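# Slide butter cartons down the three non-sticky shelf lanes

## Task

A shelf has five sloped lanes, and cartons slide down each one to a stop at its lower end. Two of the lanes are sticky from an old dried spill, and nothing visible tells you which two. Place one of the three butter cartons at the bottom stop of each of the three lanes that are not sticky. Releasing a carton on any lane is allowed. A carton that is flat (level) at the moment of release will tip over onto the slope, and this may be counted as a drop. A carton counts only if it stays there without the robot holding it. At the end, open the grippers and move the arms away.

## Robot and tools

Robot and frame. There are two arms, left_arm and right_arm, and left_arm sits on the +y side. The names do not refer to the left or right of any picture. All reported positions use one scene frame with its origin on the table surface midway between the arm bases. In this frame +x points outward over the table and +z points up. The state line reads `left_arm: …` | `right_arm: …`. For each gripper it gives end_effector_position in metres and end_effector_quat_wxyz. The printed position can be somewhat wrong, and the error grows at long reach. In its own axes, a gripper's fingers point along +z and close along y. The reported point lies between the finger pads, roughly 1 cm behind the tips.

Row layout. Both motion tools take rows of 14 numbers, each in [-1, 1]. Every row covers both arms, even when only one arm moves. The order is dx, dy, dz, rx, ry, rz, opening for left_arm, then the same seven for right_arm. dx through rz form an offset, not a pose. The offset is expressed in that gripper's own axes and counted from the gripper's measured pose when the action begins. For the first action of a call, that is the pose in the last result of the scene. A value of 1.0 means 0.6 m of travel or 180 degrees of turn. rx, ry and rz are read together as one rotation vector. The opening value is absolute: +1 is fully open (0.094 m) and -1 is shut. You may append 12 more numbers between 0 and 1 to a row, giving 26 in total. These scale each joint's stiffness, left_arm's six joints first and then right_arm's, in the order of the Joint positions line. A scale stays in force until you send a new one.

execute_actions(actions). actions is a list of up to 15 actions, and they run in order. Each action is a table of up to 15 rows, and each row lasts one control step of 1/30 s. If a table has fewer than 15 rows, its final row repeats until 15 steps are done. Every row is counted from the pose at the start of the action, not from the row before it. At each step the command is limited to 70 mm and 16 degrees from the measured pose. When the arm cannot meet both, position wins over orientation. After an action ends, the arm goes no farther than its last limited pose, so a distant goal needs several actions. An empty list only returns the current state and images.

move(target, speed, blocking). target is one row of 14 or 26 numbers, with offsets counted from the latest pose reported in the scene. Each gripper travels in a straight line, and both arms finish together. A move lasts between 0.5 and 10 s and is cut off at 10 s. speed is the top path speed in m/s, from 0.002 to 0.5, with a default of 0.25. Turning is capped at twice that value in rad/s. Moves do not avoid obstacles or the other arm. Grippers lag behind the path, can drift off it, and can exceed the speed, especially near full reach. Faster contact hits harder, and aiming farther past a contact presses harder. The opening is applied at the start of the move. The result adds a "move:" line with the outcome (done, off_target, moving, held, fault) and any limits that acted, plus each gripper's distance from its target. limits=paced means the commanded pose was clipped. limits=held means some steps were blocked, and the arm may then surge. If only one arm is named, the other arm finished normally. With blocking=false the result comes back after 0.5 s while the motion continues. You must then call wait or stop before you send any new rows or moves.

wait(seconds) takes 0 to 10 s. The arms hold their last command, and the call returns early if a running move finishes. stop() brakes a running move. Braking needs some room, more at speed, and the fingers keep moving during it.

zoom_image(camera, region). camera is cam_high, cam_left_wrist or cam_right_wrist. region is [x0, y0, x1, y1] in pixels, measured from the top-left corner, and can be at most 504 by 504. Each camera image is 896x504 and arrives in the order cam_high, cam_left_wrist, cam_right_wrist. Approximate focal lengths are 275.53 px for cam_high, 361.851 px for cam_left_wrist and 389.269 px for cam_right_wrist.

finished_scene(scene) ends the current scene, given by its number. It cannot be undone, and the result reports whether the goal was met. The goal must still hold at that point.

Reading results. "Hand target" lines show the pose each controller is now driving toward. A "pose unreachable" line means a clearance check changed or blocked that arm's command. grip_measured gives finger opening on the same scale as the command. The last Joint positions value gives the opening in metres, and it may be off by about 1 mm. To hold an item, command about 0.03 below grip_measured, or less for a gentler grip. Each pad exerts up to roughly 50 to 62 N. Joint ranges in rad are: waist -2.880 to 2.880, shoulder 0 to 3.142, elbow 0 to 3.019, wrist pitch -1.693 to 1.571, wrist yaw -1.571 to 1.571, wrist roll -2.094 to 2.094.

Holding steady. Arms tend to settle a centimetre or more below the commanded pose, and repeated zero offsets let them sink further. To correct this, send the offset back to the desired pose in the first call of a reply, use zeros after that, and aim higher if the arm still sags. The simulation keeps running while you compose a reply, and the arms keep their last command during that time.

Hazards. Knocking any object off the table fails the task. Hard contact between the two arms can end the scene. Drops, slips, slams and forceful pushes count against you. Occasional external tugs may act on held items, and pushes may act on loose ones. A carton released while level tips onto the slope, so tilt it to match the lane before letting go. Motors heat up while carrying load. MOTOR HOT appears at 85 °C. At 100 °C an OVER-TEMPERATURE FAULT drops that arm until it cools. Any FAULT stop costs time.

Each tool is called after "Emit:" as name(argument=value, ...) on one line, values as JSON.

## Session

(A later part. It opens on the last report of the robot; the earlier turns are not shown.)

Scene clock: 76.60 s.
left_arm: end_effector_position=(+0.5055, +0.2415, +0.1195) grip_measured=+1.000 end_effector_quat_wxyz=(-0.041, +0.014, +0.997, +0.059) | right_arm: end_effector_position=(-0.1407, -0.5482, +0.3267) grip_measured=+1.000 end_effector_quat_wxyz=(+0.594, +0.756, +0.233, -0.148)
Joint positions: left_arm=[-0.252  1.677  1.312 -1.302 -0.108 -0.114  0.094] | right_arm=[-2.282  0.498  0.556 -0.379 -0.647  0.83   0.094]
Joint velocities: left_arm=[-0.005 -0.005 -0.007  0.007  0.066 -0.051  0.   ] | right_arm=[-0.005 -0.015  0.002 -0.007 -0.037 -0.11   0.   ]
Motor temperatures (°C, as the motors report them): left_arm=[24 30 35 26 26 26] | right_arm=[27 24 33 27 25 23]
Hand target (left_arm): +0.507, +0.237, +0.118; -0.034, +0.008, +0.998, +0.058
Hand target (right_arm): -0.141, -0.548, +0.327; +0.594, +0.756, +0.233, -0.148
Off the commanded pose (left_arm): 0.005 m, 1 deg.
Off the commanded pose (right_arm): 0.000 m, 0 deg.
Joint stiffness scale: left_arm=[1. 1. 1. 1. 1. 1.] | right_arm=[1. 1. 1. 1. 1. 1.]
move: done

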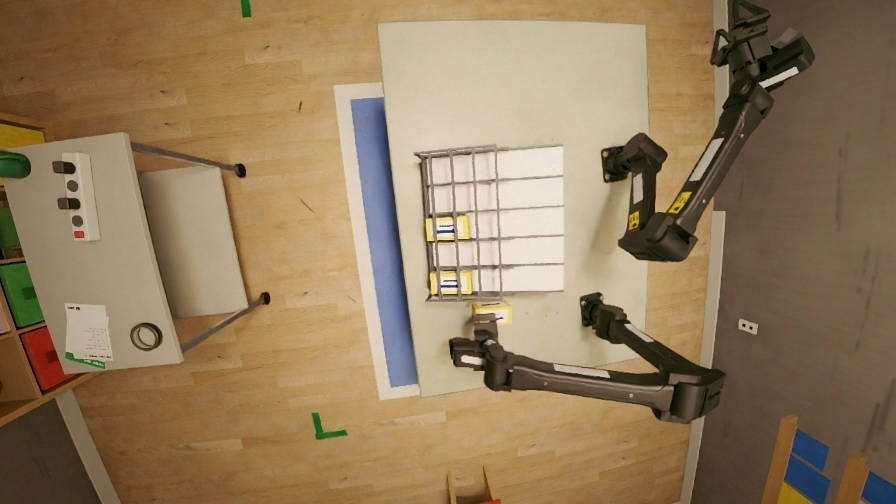

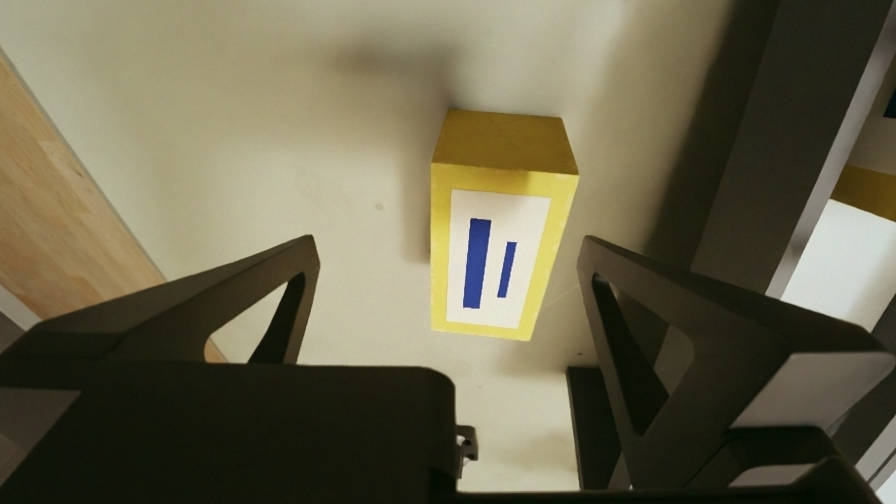

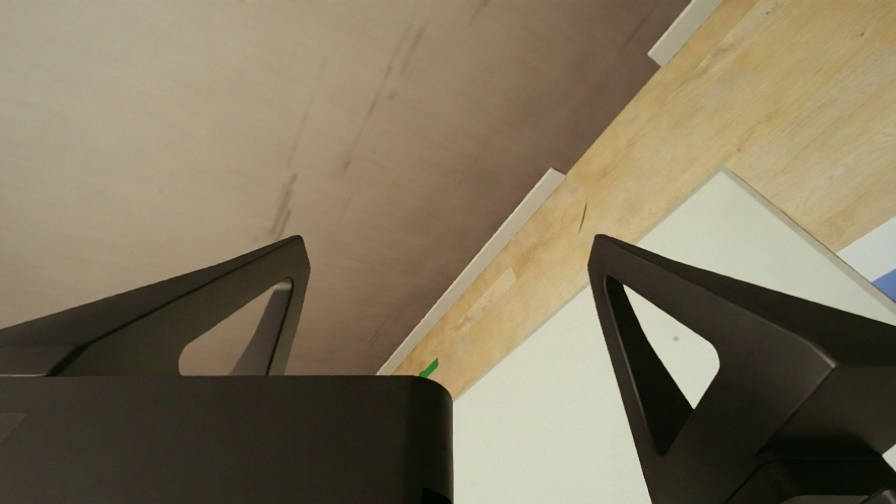

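Emit:
move(target=[0,-0.025,0.125,0,0,0,1,0,0,0,0,0,0,1], speed=0.1)

Emit:
execute_actions(actions=[[[0,0,0,0,0,0,-1,0,0,0,0,0,0,1]],[[0,0,0,0,0,0,-1,0,0,0,0,0,0,1]]])

Emit:
move(target=[0,0,-0.33,0,0,0,0.25,0,0,0,0,0,0,1])

Emit:
move(target=[0.26,-0.72,0,0,0.06,0,0.25,0,0,0,0,0,0,1])

Scene clock: 81.17 s.
left_arm: end_effector_position=(+0.5038, +0.2410, +0.0773) grip_measured=+1.000 end_effector_quat_wxyz=(-0.024, +0.013, +0.998, +0.055) | right_arm: end_effector_position=(-0.1407, -0.5482, +0.3267) grip_measured=+1.000 end_effector_quat_wxyz=(+0.594, +0.756, +0.233, -0.148)
Joint positions: left_arm=[-0.252  1.698  1.22  -1.155 -0.104 -0.115  0.094] | right_arm=[-2.282  0.498  0.556 -0.379 -0.647  0.83   0.094]
Joint velocities: left_arm=[-0.005 -0.005 -0.012  0.002 -0.022  0.007  0.   ] | right_arm=[-0.005 -0.005 -0.007 -0.007  0.022  0.007  0.   ]
Motor temperatures (°C, as the motors report them): left_arm=[24 30 34 26 26 26] | right_arm=[27 24 33 27 25 23]
Hand target (left_arm): +0.496, +0.236, +0.045; -0.041, +0.014, +0.997, +0.060
Hand target (right_arm): -0.141, -0.548, +0.327; +0.594, +0.756, +0.233, -0.148
Off the commanded pose (left_arm): 0.035 m, 2 deg.
Off the commanded pose (right_arm): 0.000 m, 0 deg.
Joint stiffness scale: left_arm=[1. 1. 1. 1. 1. 1.] | right_arm=[1. 1. 1. 1. 1. 1.]
move: off_target (left_arm)

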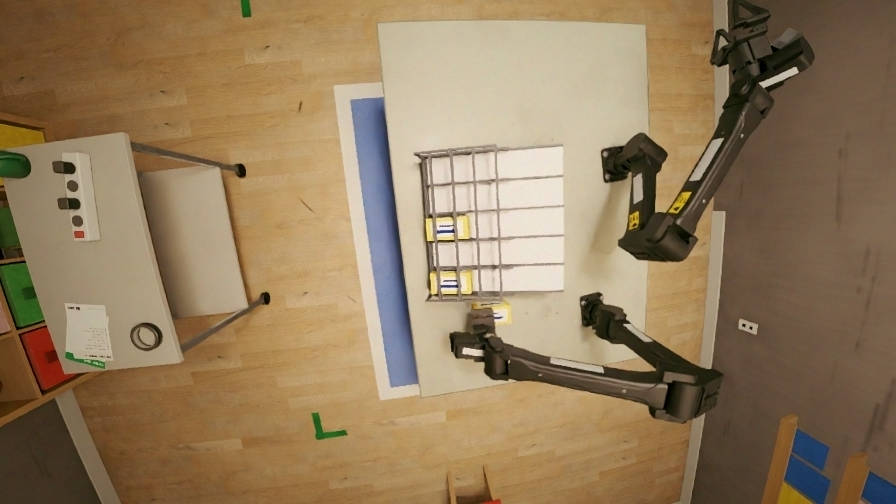

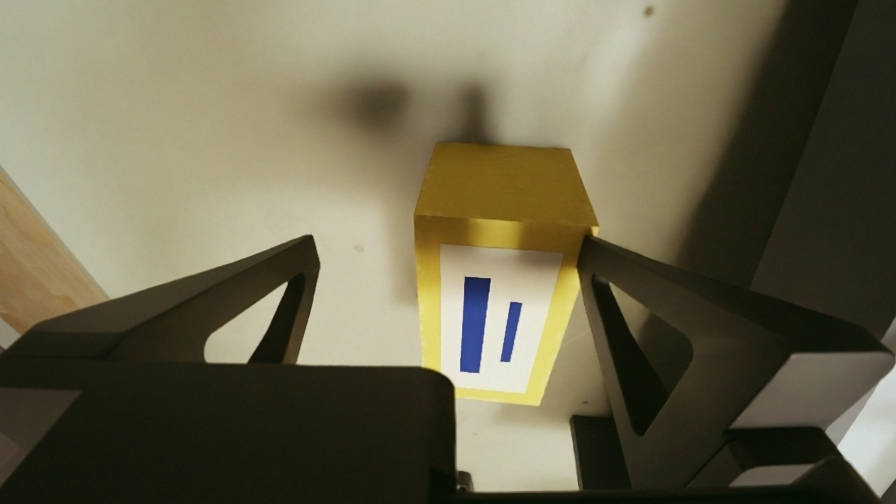

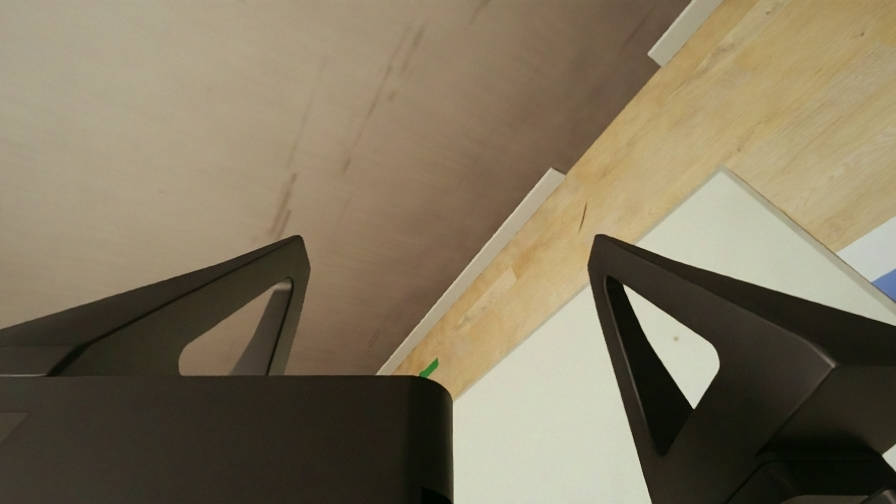

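Scene clock: 82.17 s.
left_arm: end_effector_position=(+0.5040, +0.2406, +0.0794) grip_measured=-0.991 end_effector_quat_wxyz=(-0.022, +0.013, +0.998, +0.054) | right_arm: end_effector_position=(-0.1407, -0.5482, +0.3267) grip_measured=+1.000 end_effector_quat_wxyz=(+0.594, +0.756, +0.233, -0.148)
Joint positions: left_arm=[-0.252  1.693  1.22  -1.155 -0.102 -0.115  0.   ] | right_arm=[-2.282  0.498  0.556 -0.379 -0.647  0.83   0.094]
Joint velocities: left_arm=[-0.005 -0.015 -0.022  0.002 -0.066  0.007 -0.001] | right_arm=[-0.005  0.005  0.007  0.002 -0.066  0.007  0.   ]
Motor temperatures (°C, as the motors report them): left_arm=[24 30 34 26 26 26] | right_arm=[27 24 33 27 25 23]
Hand target (left_arm): +0.504, +0.241, +0.079; -0.022, +0.013, +0.998, +0.054
Hand target (right_arm): -0.141, -0.548, +0.327; +0.594, +0.756, +0.233, -0.148
Off the commanded pose (left_arm): 0.000 m, 0 deg.
Off the commanded pose (right_arm): 0.000 m, 0 deg.
Joint stiffness scale: left_arm=[1. 1. 1. 1. 1. 1.] | right_arm=[1. 1. 1. 1. 1. 1.]

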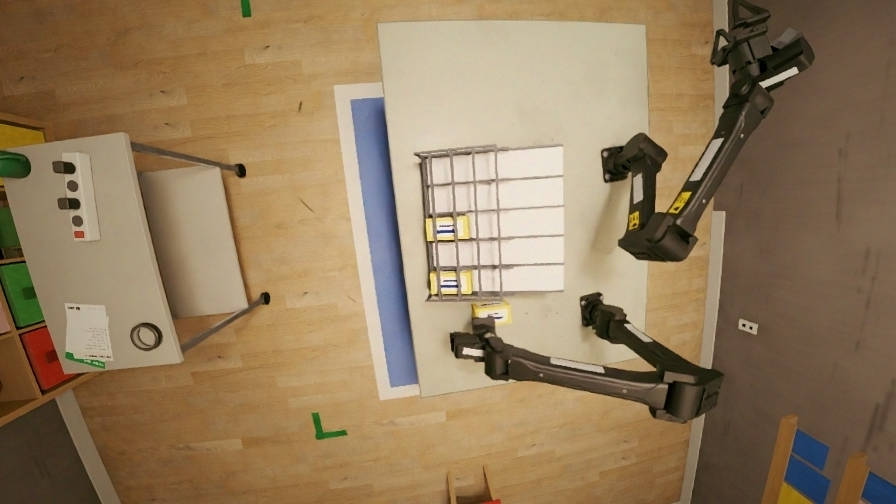

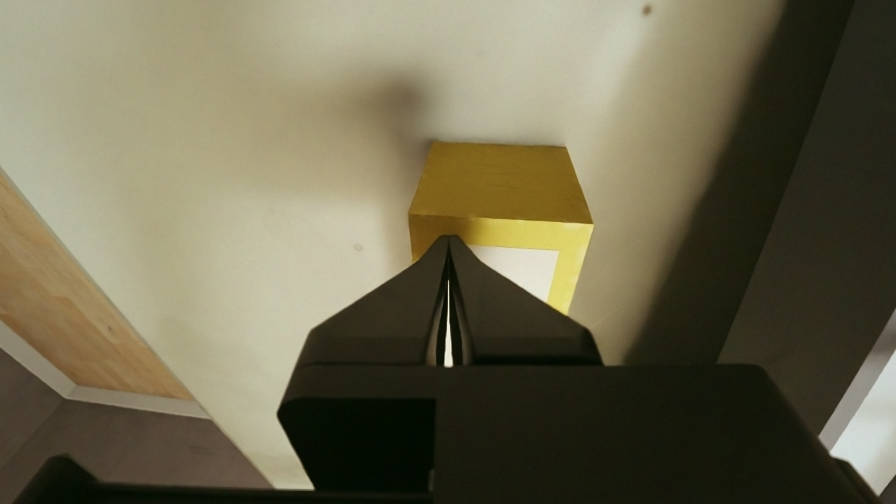

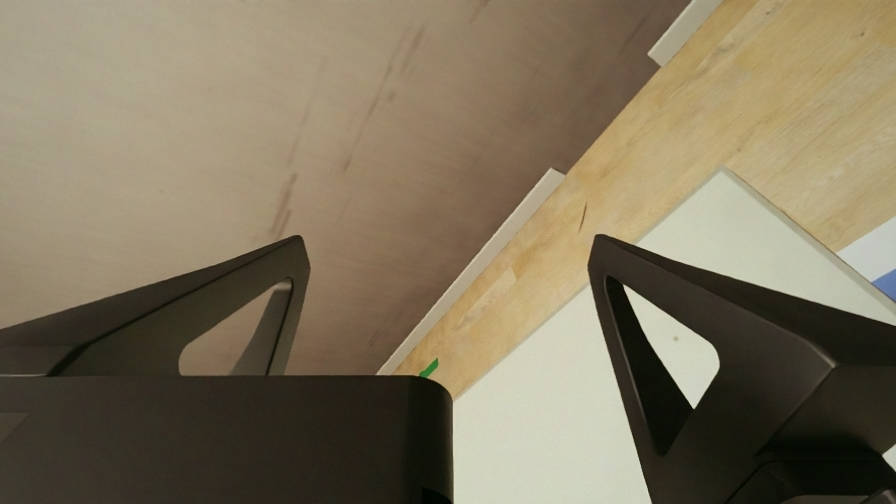

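Scene clock: 83.40 s.
left_arm: end_effector_position=(+0.5075, +0.2260, +0.2680) grip_measured=+0.248 end_effector_quat_wxyz=(-0.026, +0.017, +0.998, +0.055) | right_arm: end_effector_position=(-0.1407, -0.5482, +0.3267) grip_measured=+1.000 end_effector_quat_wxyz=(+0.594, +0.756, +0.233, -0.148)
Joint positions: left_arm=[-0.282  1.601  1.615 -1.653 -0.101 -0.137  0.059] | right_arm=[-2.282  0.498  0.556 -0.379 -0.647  0.83   0.094]
Joint velocities: left_arm=[-0.005  0.005 -0.007 -0.012 -0.022  0.022  0.   ] | right_arm=[ 0.005 -0.015 -0.002  0.007 -0.037 -0.007  0.   ]
Motor temperatures (°C, as the motors report them): left_arm=[24 30 34 26 26 26] | right_arm=[27 24 33 27 25 23]
Hand target (left_arm): +0.514, +0.220, +0.276; -0.021, +0.013, +0.998, +0.054
Hand target (right_arm): -0.141, -0.548, +0.327; +0.594, +0.756, +0.233, -0.148
Off the commanded pose (left_arm): 0.012 m, 1 deg.
Off the commanded pose (right_arm): 0.000 m, 0 deg.
Joint stiffness scale: left_arm=[1. 1. 1. 1. 1. 1.] | right_arm=[1. 1. 1. 1. 1. 1.]
move: off_target (left_arm)

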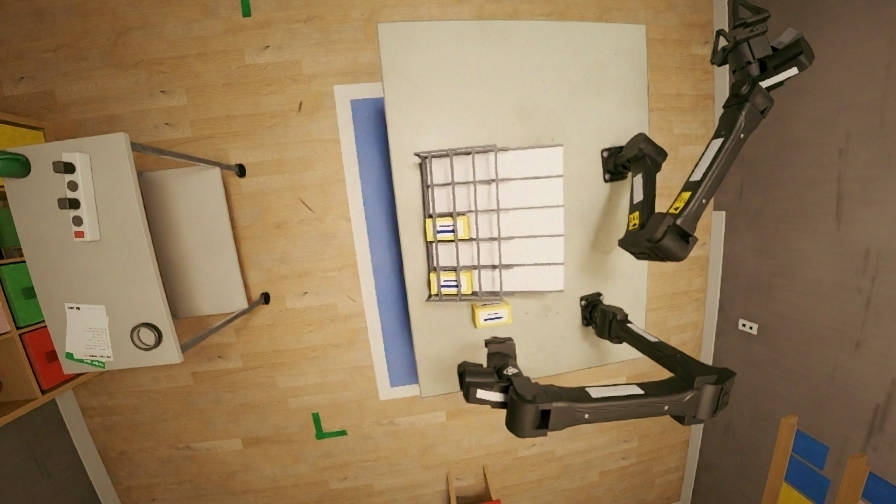

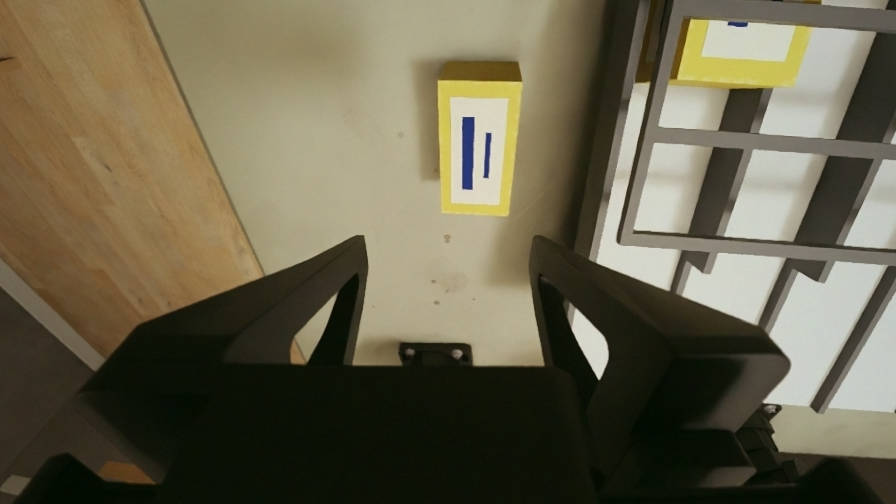

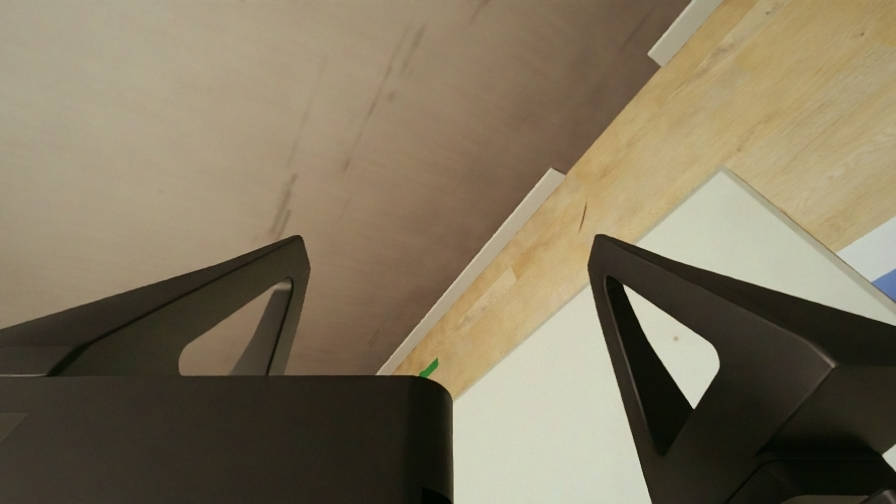

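Scene clock: 85.80 s.
left_arm: end_effector_position=(+0.3253, -0.1950, +0.2191) grip_measured=+0.248 end_effector_quat_wxyz=(-0.090, +0.021, +0.996, +0.010) | right_arm: end_effector_position=(-0.1407, -0.5482, +0.3267) grip_measured=+1.000 end_effector_quat_wxyz=(+0.594, +0.756, +0.233, -0.148)
Joint positions: left_arm=[-1.115  1.887  1.867 -1.669  0.138 -0.951  0.059] | right_arm=[-2.282  0.498  0.556 -0.379 -0.647  0.83   0.094]
Joint velocities: left_arm=[ 0.005 -0.005 -0.002 -0.007 -0.022 -0.007 -0.   ] | right_arm=[-0.005 -0.005 -0.007 -0.002 -0.007 -0.022  0.   ]
Motor temperatures (°C, as the motors report them): left_arm=[24 30 34 26 26 26] | right_arm=[27 24 33 27 25 23]
Hand target (left_arm): +0.334, -0.202, +0.229; -0.085, +0.008, +0.996, +0.002
Hand target (right_arm): -0.141, -0.548, +0.327; +0.594, +0.756, +0.233, -0.148
Off the commanded pose (left_arm): 0.015 m, 6 deg.
Off the commanded pose (right_arm): 0.000 m, 0 deg.
Joint stiffness scale: left_arm=[1. 1. 1. 1. 1. 1.] | right_arm=[1. 1. 1. 1. 1. 1.]
joint sent to its limit (left arm) — the command would take joint 4 (wrist pitch) past its lower limit, so that joint was sent only as far as its limit.
move: off_target (left_arm)

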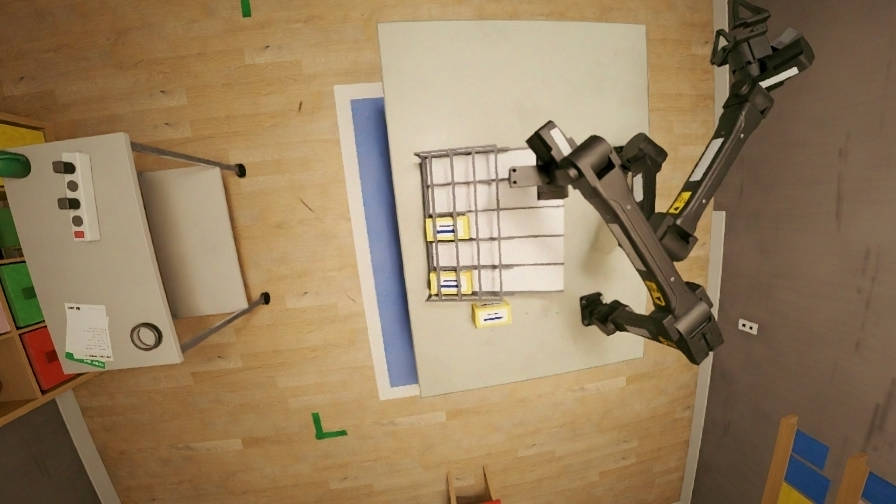

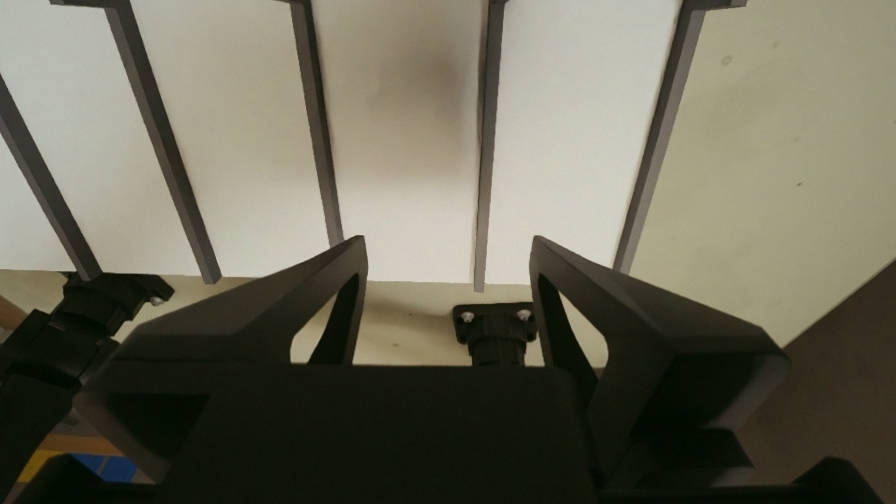

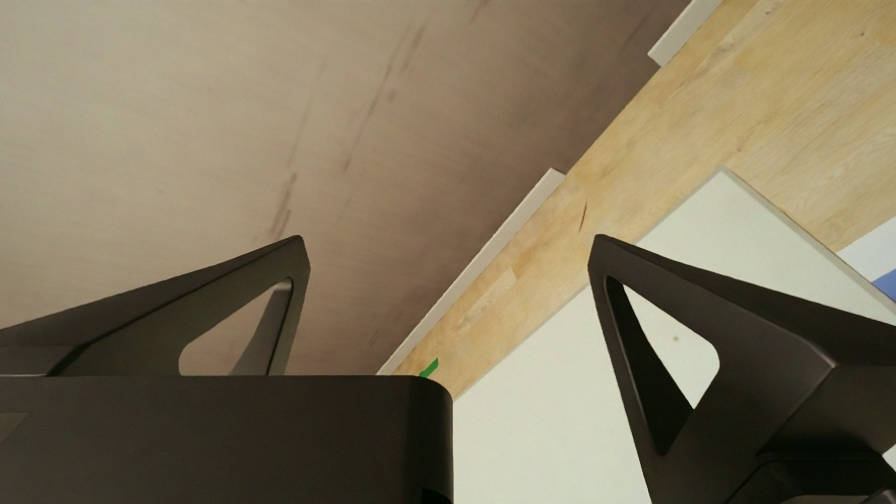

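Missed; go back with y≈0.215.

Emit:
move(target=[-0.30,0.68,0.1,0,-0.05,0,1,0,0,0,0,0,0,1])

Scene clock: 89.67 s.
left_arm: end_effector_position=(+0.4485, +0.1743, +0.1698) grip_measured=+1.000 end_effector_quat_wxyz=(-0.057, +0.109, +0.992, -0.008) | right_arm: end_effector_position=(-0.1407, -0.5482, +0.3267) grip_measured=+1.000 end_effector_quat_wxyz=(+0.594, +0.756, +0.233, -0.148)
Joint positions: left_arm=[-0.372  1.537  1.28  -1.424  0.032 -0.038  0.094] | right_arm=[-2.282  0.498  0.556 -0.379 -0.647  0.83   0.094]
Joint velocities: left_arm=[ 0.005 -0.005  0.002  0.007 -0.022  0.051  0.   ] | right_arm=[-0.005 -0.005 -0.007  0.017 -0.066 -0.007  0.   ]
Motor temperatures (°C, as the motors report them): left_arm=[24 30 34 26 26 26] | right_arm=[27 24 33 27 25 23]
Hand target (left_arm): +0.498, +0.212, +0.141; -0.015, +0.022, +1.000, +0.011
Hand target (right_arm): -0.141, -0.548, +0.327; +0.594, +0.756, +0.233, -0.148
Off the commanded pose (left_arm): 0.077 m, 11 deg; position clipped at the last step of the last action.
Off the commanded pose (right_arm): 0.000 m, 0 deg.
Joint stiffness scale: left_arm=[1. 1. 1. 1. 1. 1.] | right_arm=[1. 1. 1. 1. 1. 1.]
move: off_target (left_arm); limits=paced

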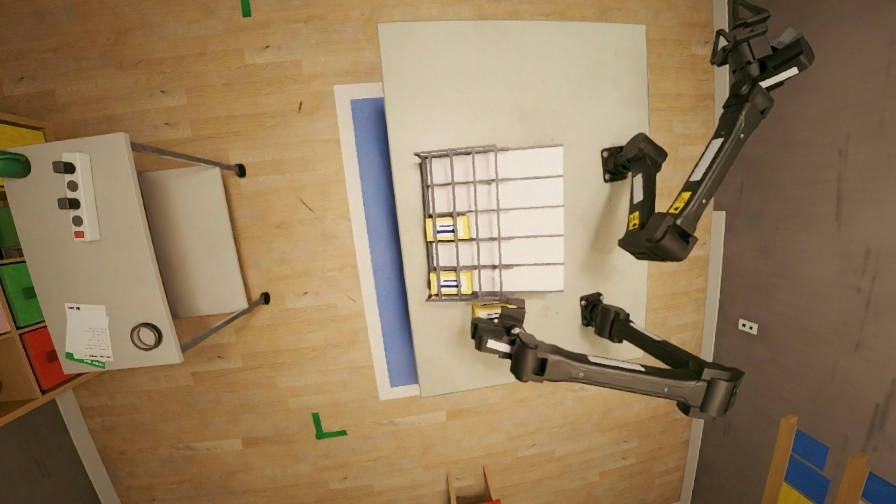

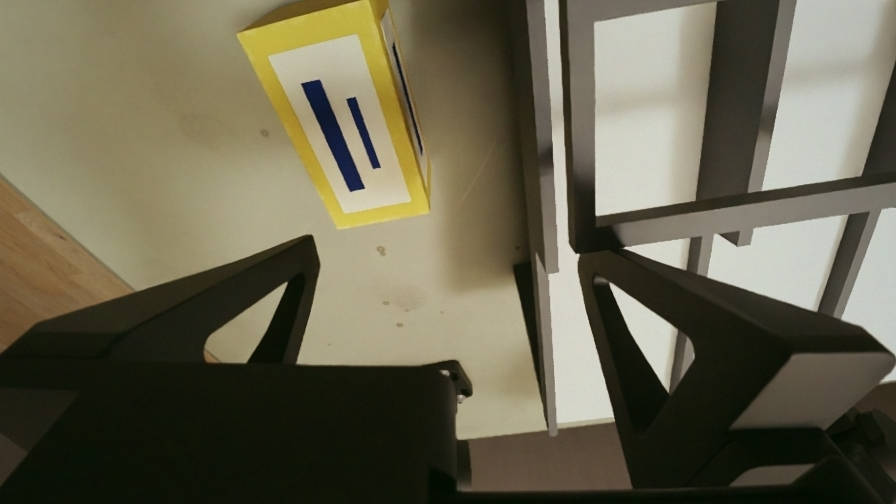

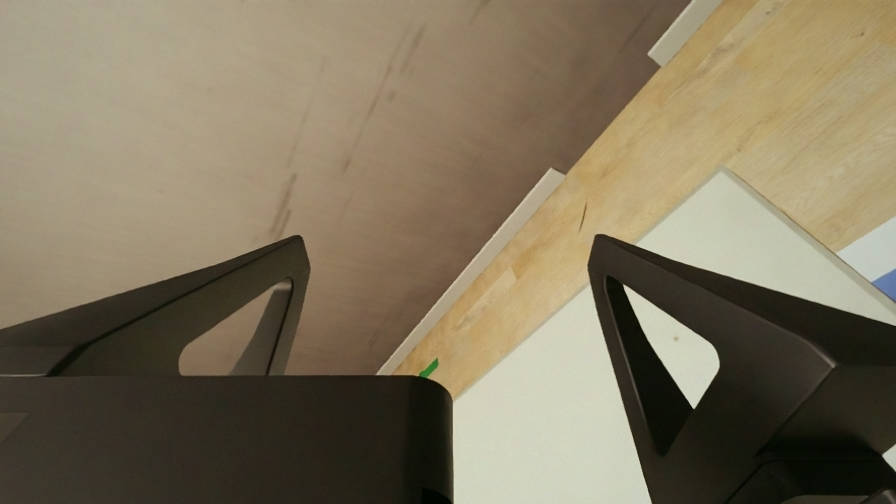

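Finger caught on the shelf. Lift and shift.

Emit:
move(target=[0,0,-0.06,0,0,0,1,0,0,0,0,0,0,1])

Emit:
move(target=[-0.09,0.07,0,0,-0.03,-0.06,1,0,0,0,0,0,0,1])

Scene clock: 92.37 s.
left_arm: end_effector_position=(+0.4417, +0.1750, +0.1880) grip_measured=+1.000 end_effector_quat_wxyz=(-0.073, +0.112, +0.991, -0.007) | right_arm: end_effector_position=(-0.1407, -0.5482, +0.3267) grip_measured=+1.000 end_effector_quat_wxyz=(+0.594, +0.756, +0.233, -0.148)
Joint positions: left_arm=[-0.374  1.529  1.317 -1.5    0.035 -0.032  0.094] | right_arm=[-2.282  0.498  0.556 -0.379 -0.647  0.83   0.094]
Joint velocities: left_arm=[ 0.005 -0.015 -0.012 -0.017 -0.022 -0.007  0.   ] | right_arm=[ 0.005  0.005  0.017 -0.007 -0.066 -0.022  0.   ]
Motor temperatures (°C, as the motors report them): left_arm=[24 30 34 27 27 26] | right_arm=[27 24 33 27 25 23]
Hand target (left_arm): +0.452, +0.175, +0.205; -0.057, +0.109, +0.992, -0.008
Hand target (right_arm): -0.141, -0.548, +0.327; +0.594, +0.756, +0.233, -0.148
Off the commanded pose (left_arm): 0.021 m, 2 deg.
Off the commanded pose (right_arm): 0.000 m, 0 deg.
Joint stiffness scale: left_arm=[1. 1. 1. 1. 1. 1.] | right_arm=[1. 1. 1. 1. 1. 1.]
move: off_target (left_arm)

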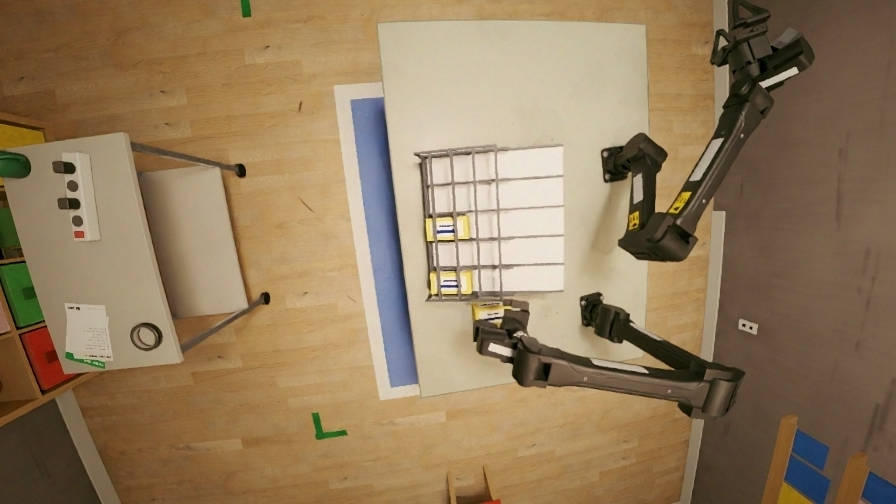

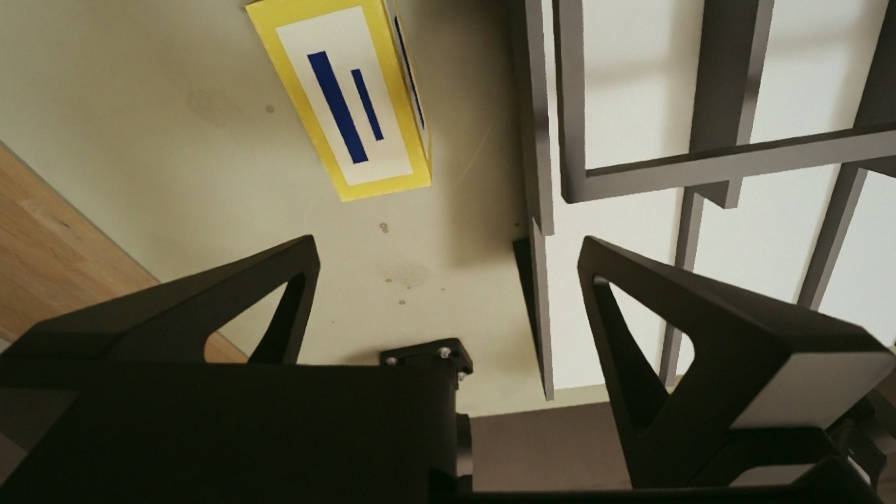

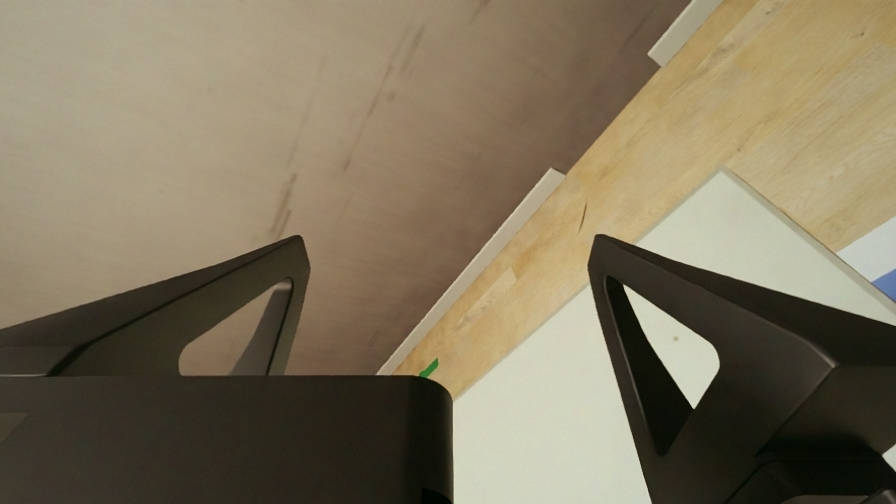

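Scene clock: 93.23 s.
left_arm: end_effector_position=(+0.4808, +0.2073, +0.1665) grip_measured=+1.000 end_effector_quat_wxyz=(-0.053, +0.028, +0.998, -0.003) | right_arm: end_effector_position=(-0.1407, -0.5482, +0.3267) grip_measured=+1.000 end_effector_quat_wxyz=(+0.594, +0.756, +0.233, -0.148)
Joint positions: left_arm=[-0.286  1.596  1.341 -1.42   0.02  -0.114  0.094] | right_arm=[-2.282  0.498  0.556 -0.379 -0.647  0.83   0.094]
Joint velocities: left_arm=[ 0.005 -0.005  0.017 -0.012  0.007 -0.081  0.   ] | right_arm=[-0.005 -0.005  0.002 -0.017  0.051  0.007  0.   ]
Motor temperatures (°C, as the motors report them): left_arm=[24 30 35 27 27 26] | right_arm=[27 24 33 27 25 23]
Hand target (left_arm): +0.502, +0.205, +0.179; -0.026, +0.018, +0.999, -0.005
Hand target (right_arm): -0.141, -0.548, +0.327; +0.594, +0.756, +0.233, -0.148
Off the commanded pose (left_arm): 0.026 m, 3 deg.
Off the commanded pose (right_arm): 0.000 m, 0 deg.
Joint stiffness scale: left_arm=[1. 1. 1. 1. 1. 1.] | right_arm=[1. 1. 1. 1. 1. 1.]
move: off_target (left_arm)

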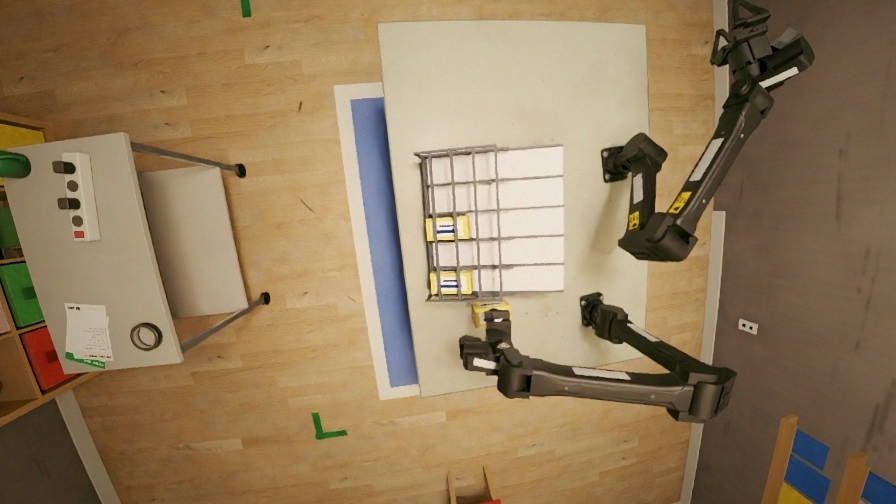

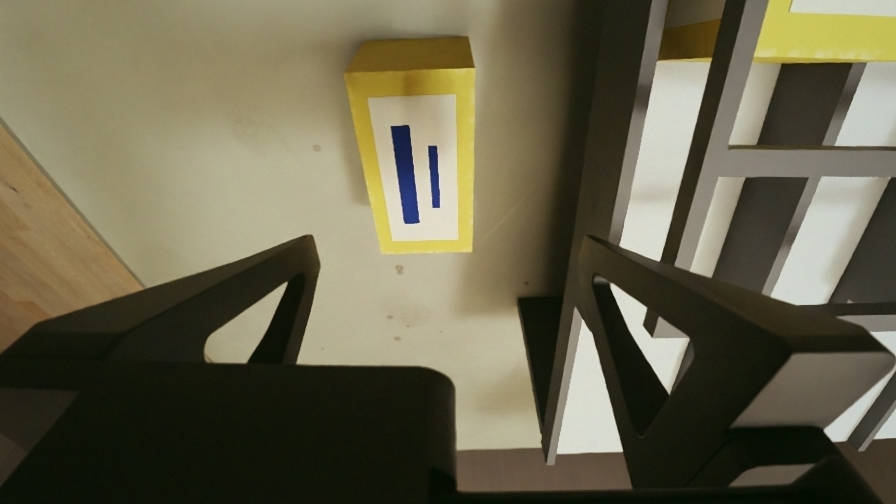

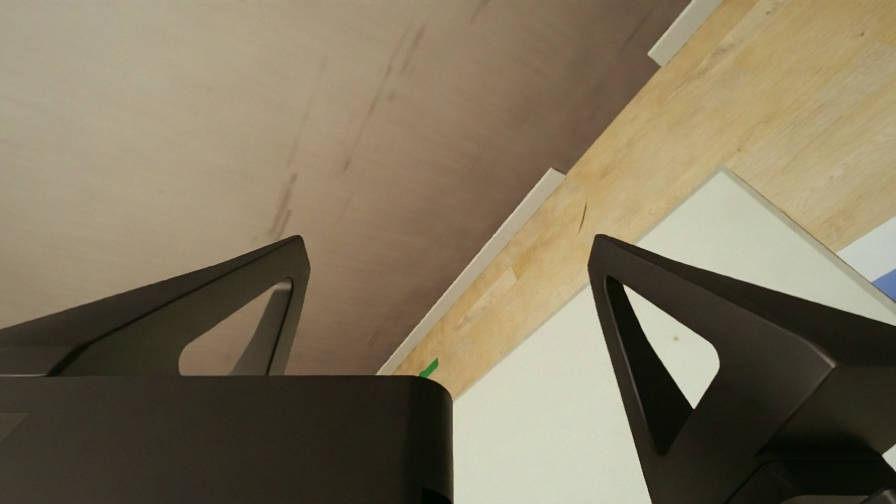

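Emit:
move(target=[-0.05,0.025,0,0,0,0,1,0,0,0,0,0,0,1])

Emit:
move(target=[0,0,0.2,0,0,0,1,0,0,0,0,0,0,1], speed=0.1)

Scene clock: 95.70 s.
left_arm: end_effector_position=(+0.4943, +0.2199, +0.1512) grip_measured=+1.000 end_effector_quat_wxyz=(-0.068, +0.022, +0.997, -0.001) | right_arm: end_effector_position=(-0.1407, -0.5482, +0.3267) grip_measured=+1.000 end_effector_quat_wxyz=(+0.594, +0.756, +0.233, -0.148)
Joint positions: left_arm=[-0.255  1.654  1.369 -1.42   0.018 -0.096  0.094] | right_arm=[-2.282  0.498  0.556 -0.379 -0.647  0.83   0.094]
Joint velocities: left_arm=[-0.015 -0.005  0.012 -0.012 -0.022  0.066  0.   ] | right_arm=[-0.015 -0.005 -0.007 -0.007 -0.081 -0.007  0.   ]
Motor temperatures (°C, as the motors report them): left_arm=[24 30 35 27 27 26] | right_arm=[27 24 33 27 25 23]
Hand target (left_arm): +0.511, +0.221, +0.163; -0.053, +0.028, +0.998, -0.002
Hand target (right_arm): -0.141, -0.548, +0.327; +0.594, +0.756, +0.233, -0.148
Off the commanded pose (left_arm): 0.021 m, 2 deg.
Off the commanded pose (right_arm): 0.000 m, 0 deg.
Joint stiffness scale: left_arm=[1. 1. 1. 1. 1. 1.] | right_arm=[1. 1. 1. 1. 1. 1.]
move: off_target (left_arm)

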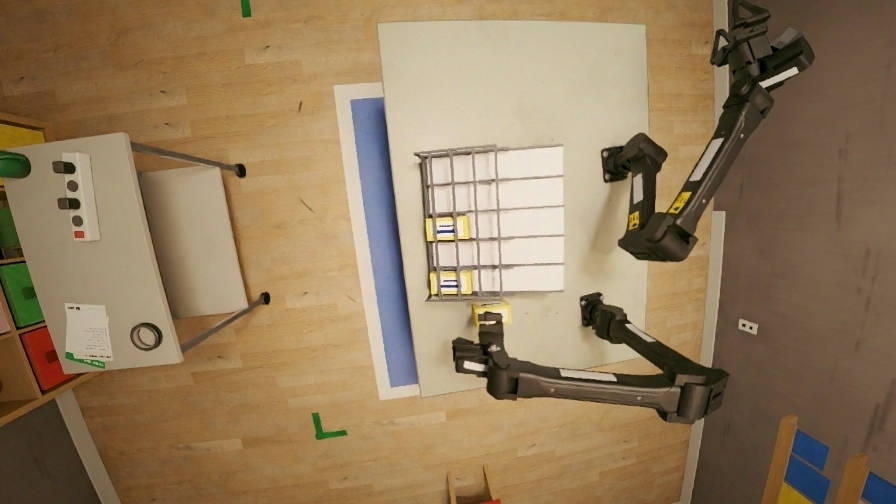

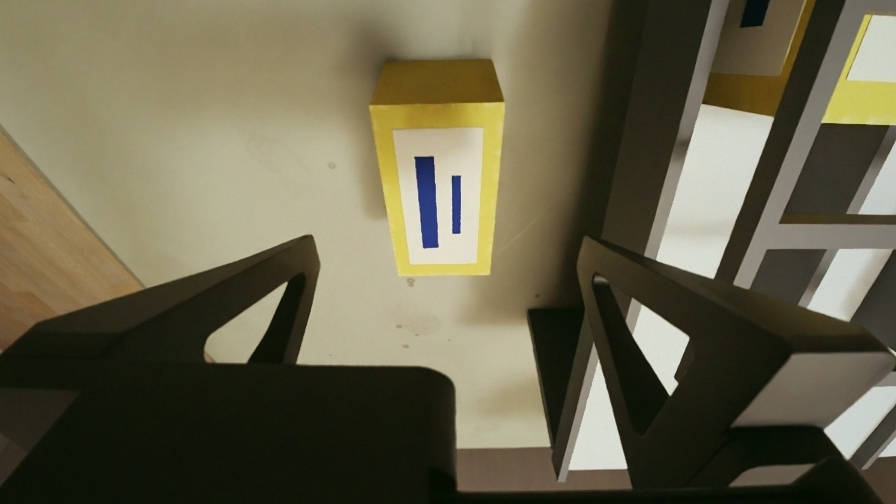

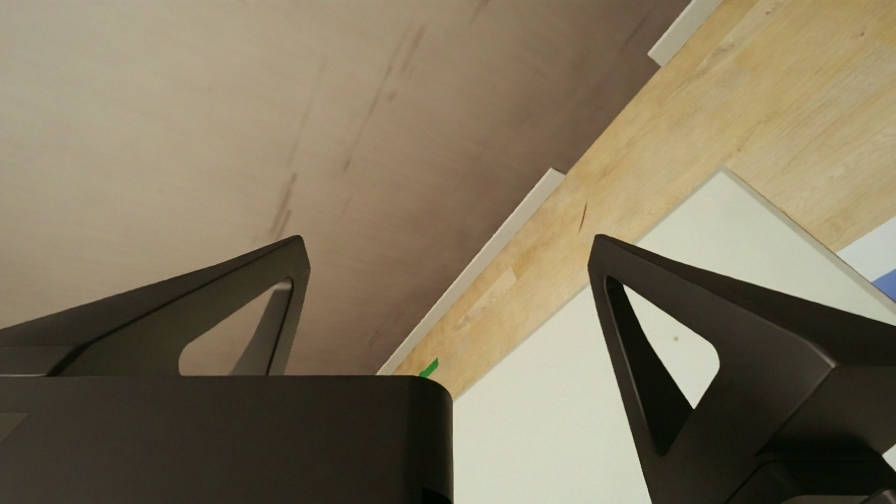

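Scene clock: 97.30 s.
left_arm: end_effector_position=(+0.4789, +0.2220, +0.0421) grip_measured=+1.000 end_effector_quat_wxyz=(-0.064, +0.022, +0.998, -0.001) | right_arm: end_effector_position=(-0.1407, -0.5482, +0.3267) grip_measured=+1.000 end_effector_quat_wxyz=(+0.594, +0.756, +0.233, -0.148)
Joint positions: left_arm=[-0.255  1.731  1.157 -1.123  0.018 -0.096  0.094] | right_arm=[-2.282  0.498  0.556 -0.379 -0.647  0.83   0.094]
Joint velocities: left_arm=[-0.015 -0.005 -0.007 -0.012  0.007 -0.007  0.   ] | right_arm=[ 0.005  0.005  0.002  0.007 -0.022 -0.007  0.   ]
Motor temperatures (°C, as the motors report them): left_arm=[24 30 35 27 27 26] | right_arm=[27 24 33 27 25 23]
Hand target (left_arm): +0.477, +0.220, +0.032; -0.068, +0.022, +0.997, -0.001
Hand target (right_arm): -0.141, -0.548, +0.327; +0.594, +0.756, +0.233, -0.148
Off the commanded pose (left_arm): 0.010 m, 0 deg.
Off the commanded pose (right_arm): 0.000 m, 0 deg.
Joint stiffness scale: left_arm=[1. 1. 1. 1. 1. 1.] | right_arm=[1. 1. 1. 1. 1. 1.]
move: done

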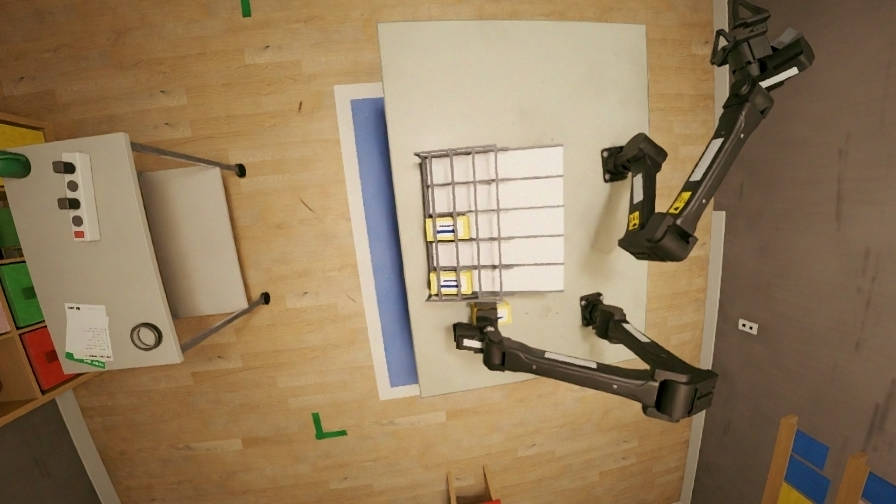

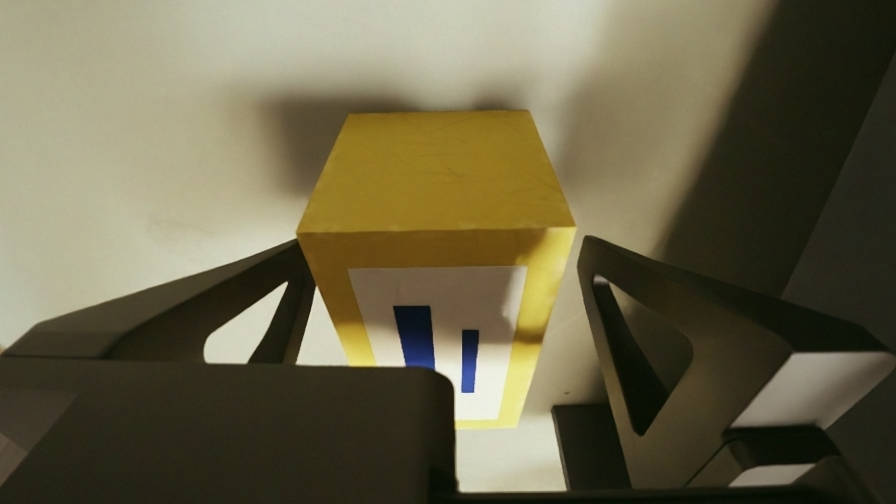

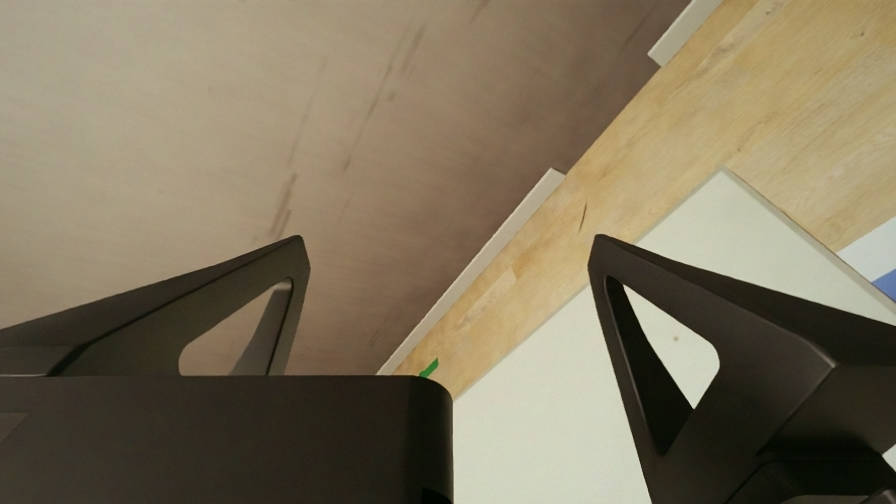

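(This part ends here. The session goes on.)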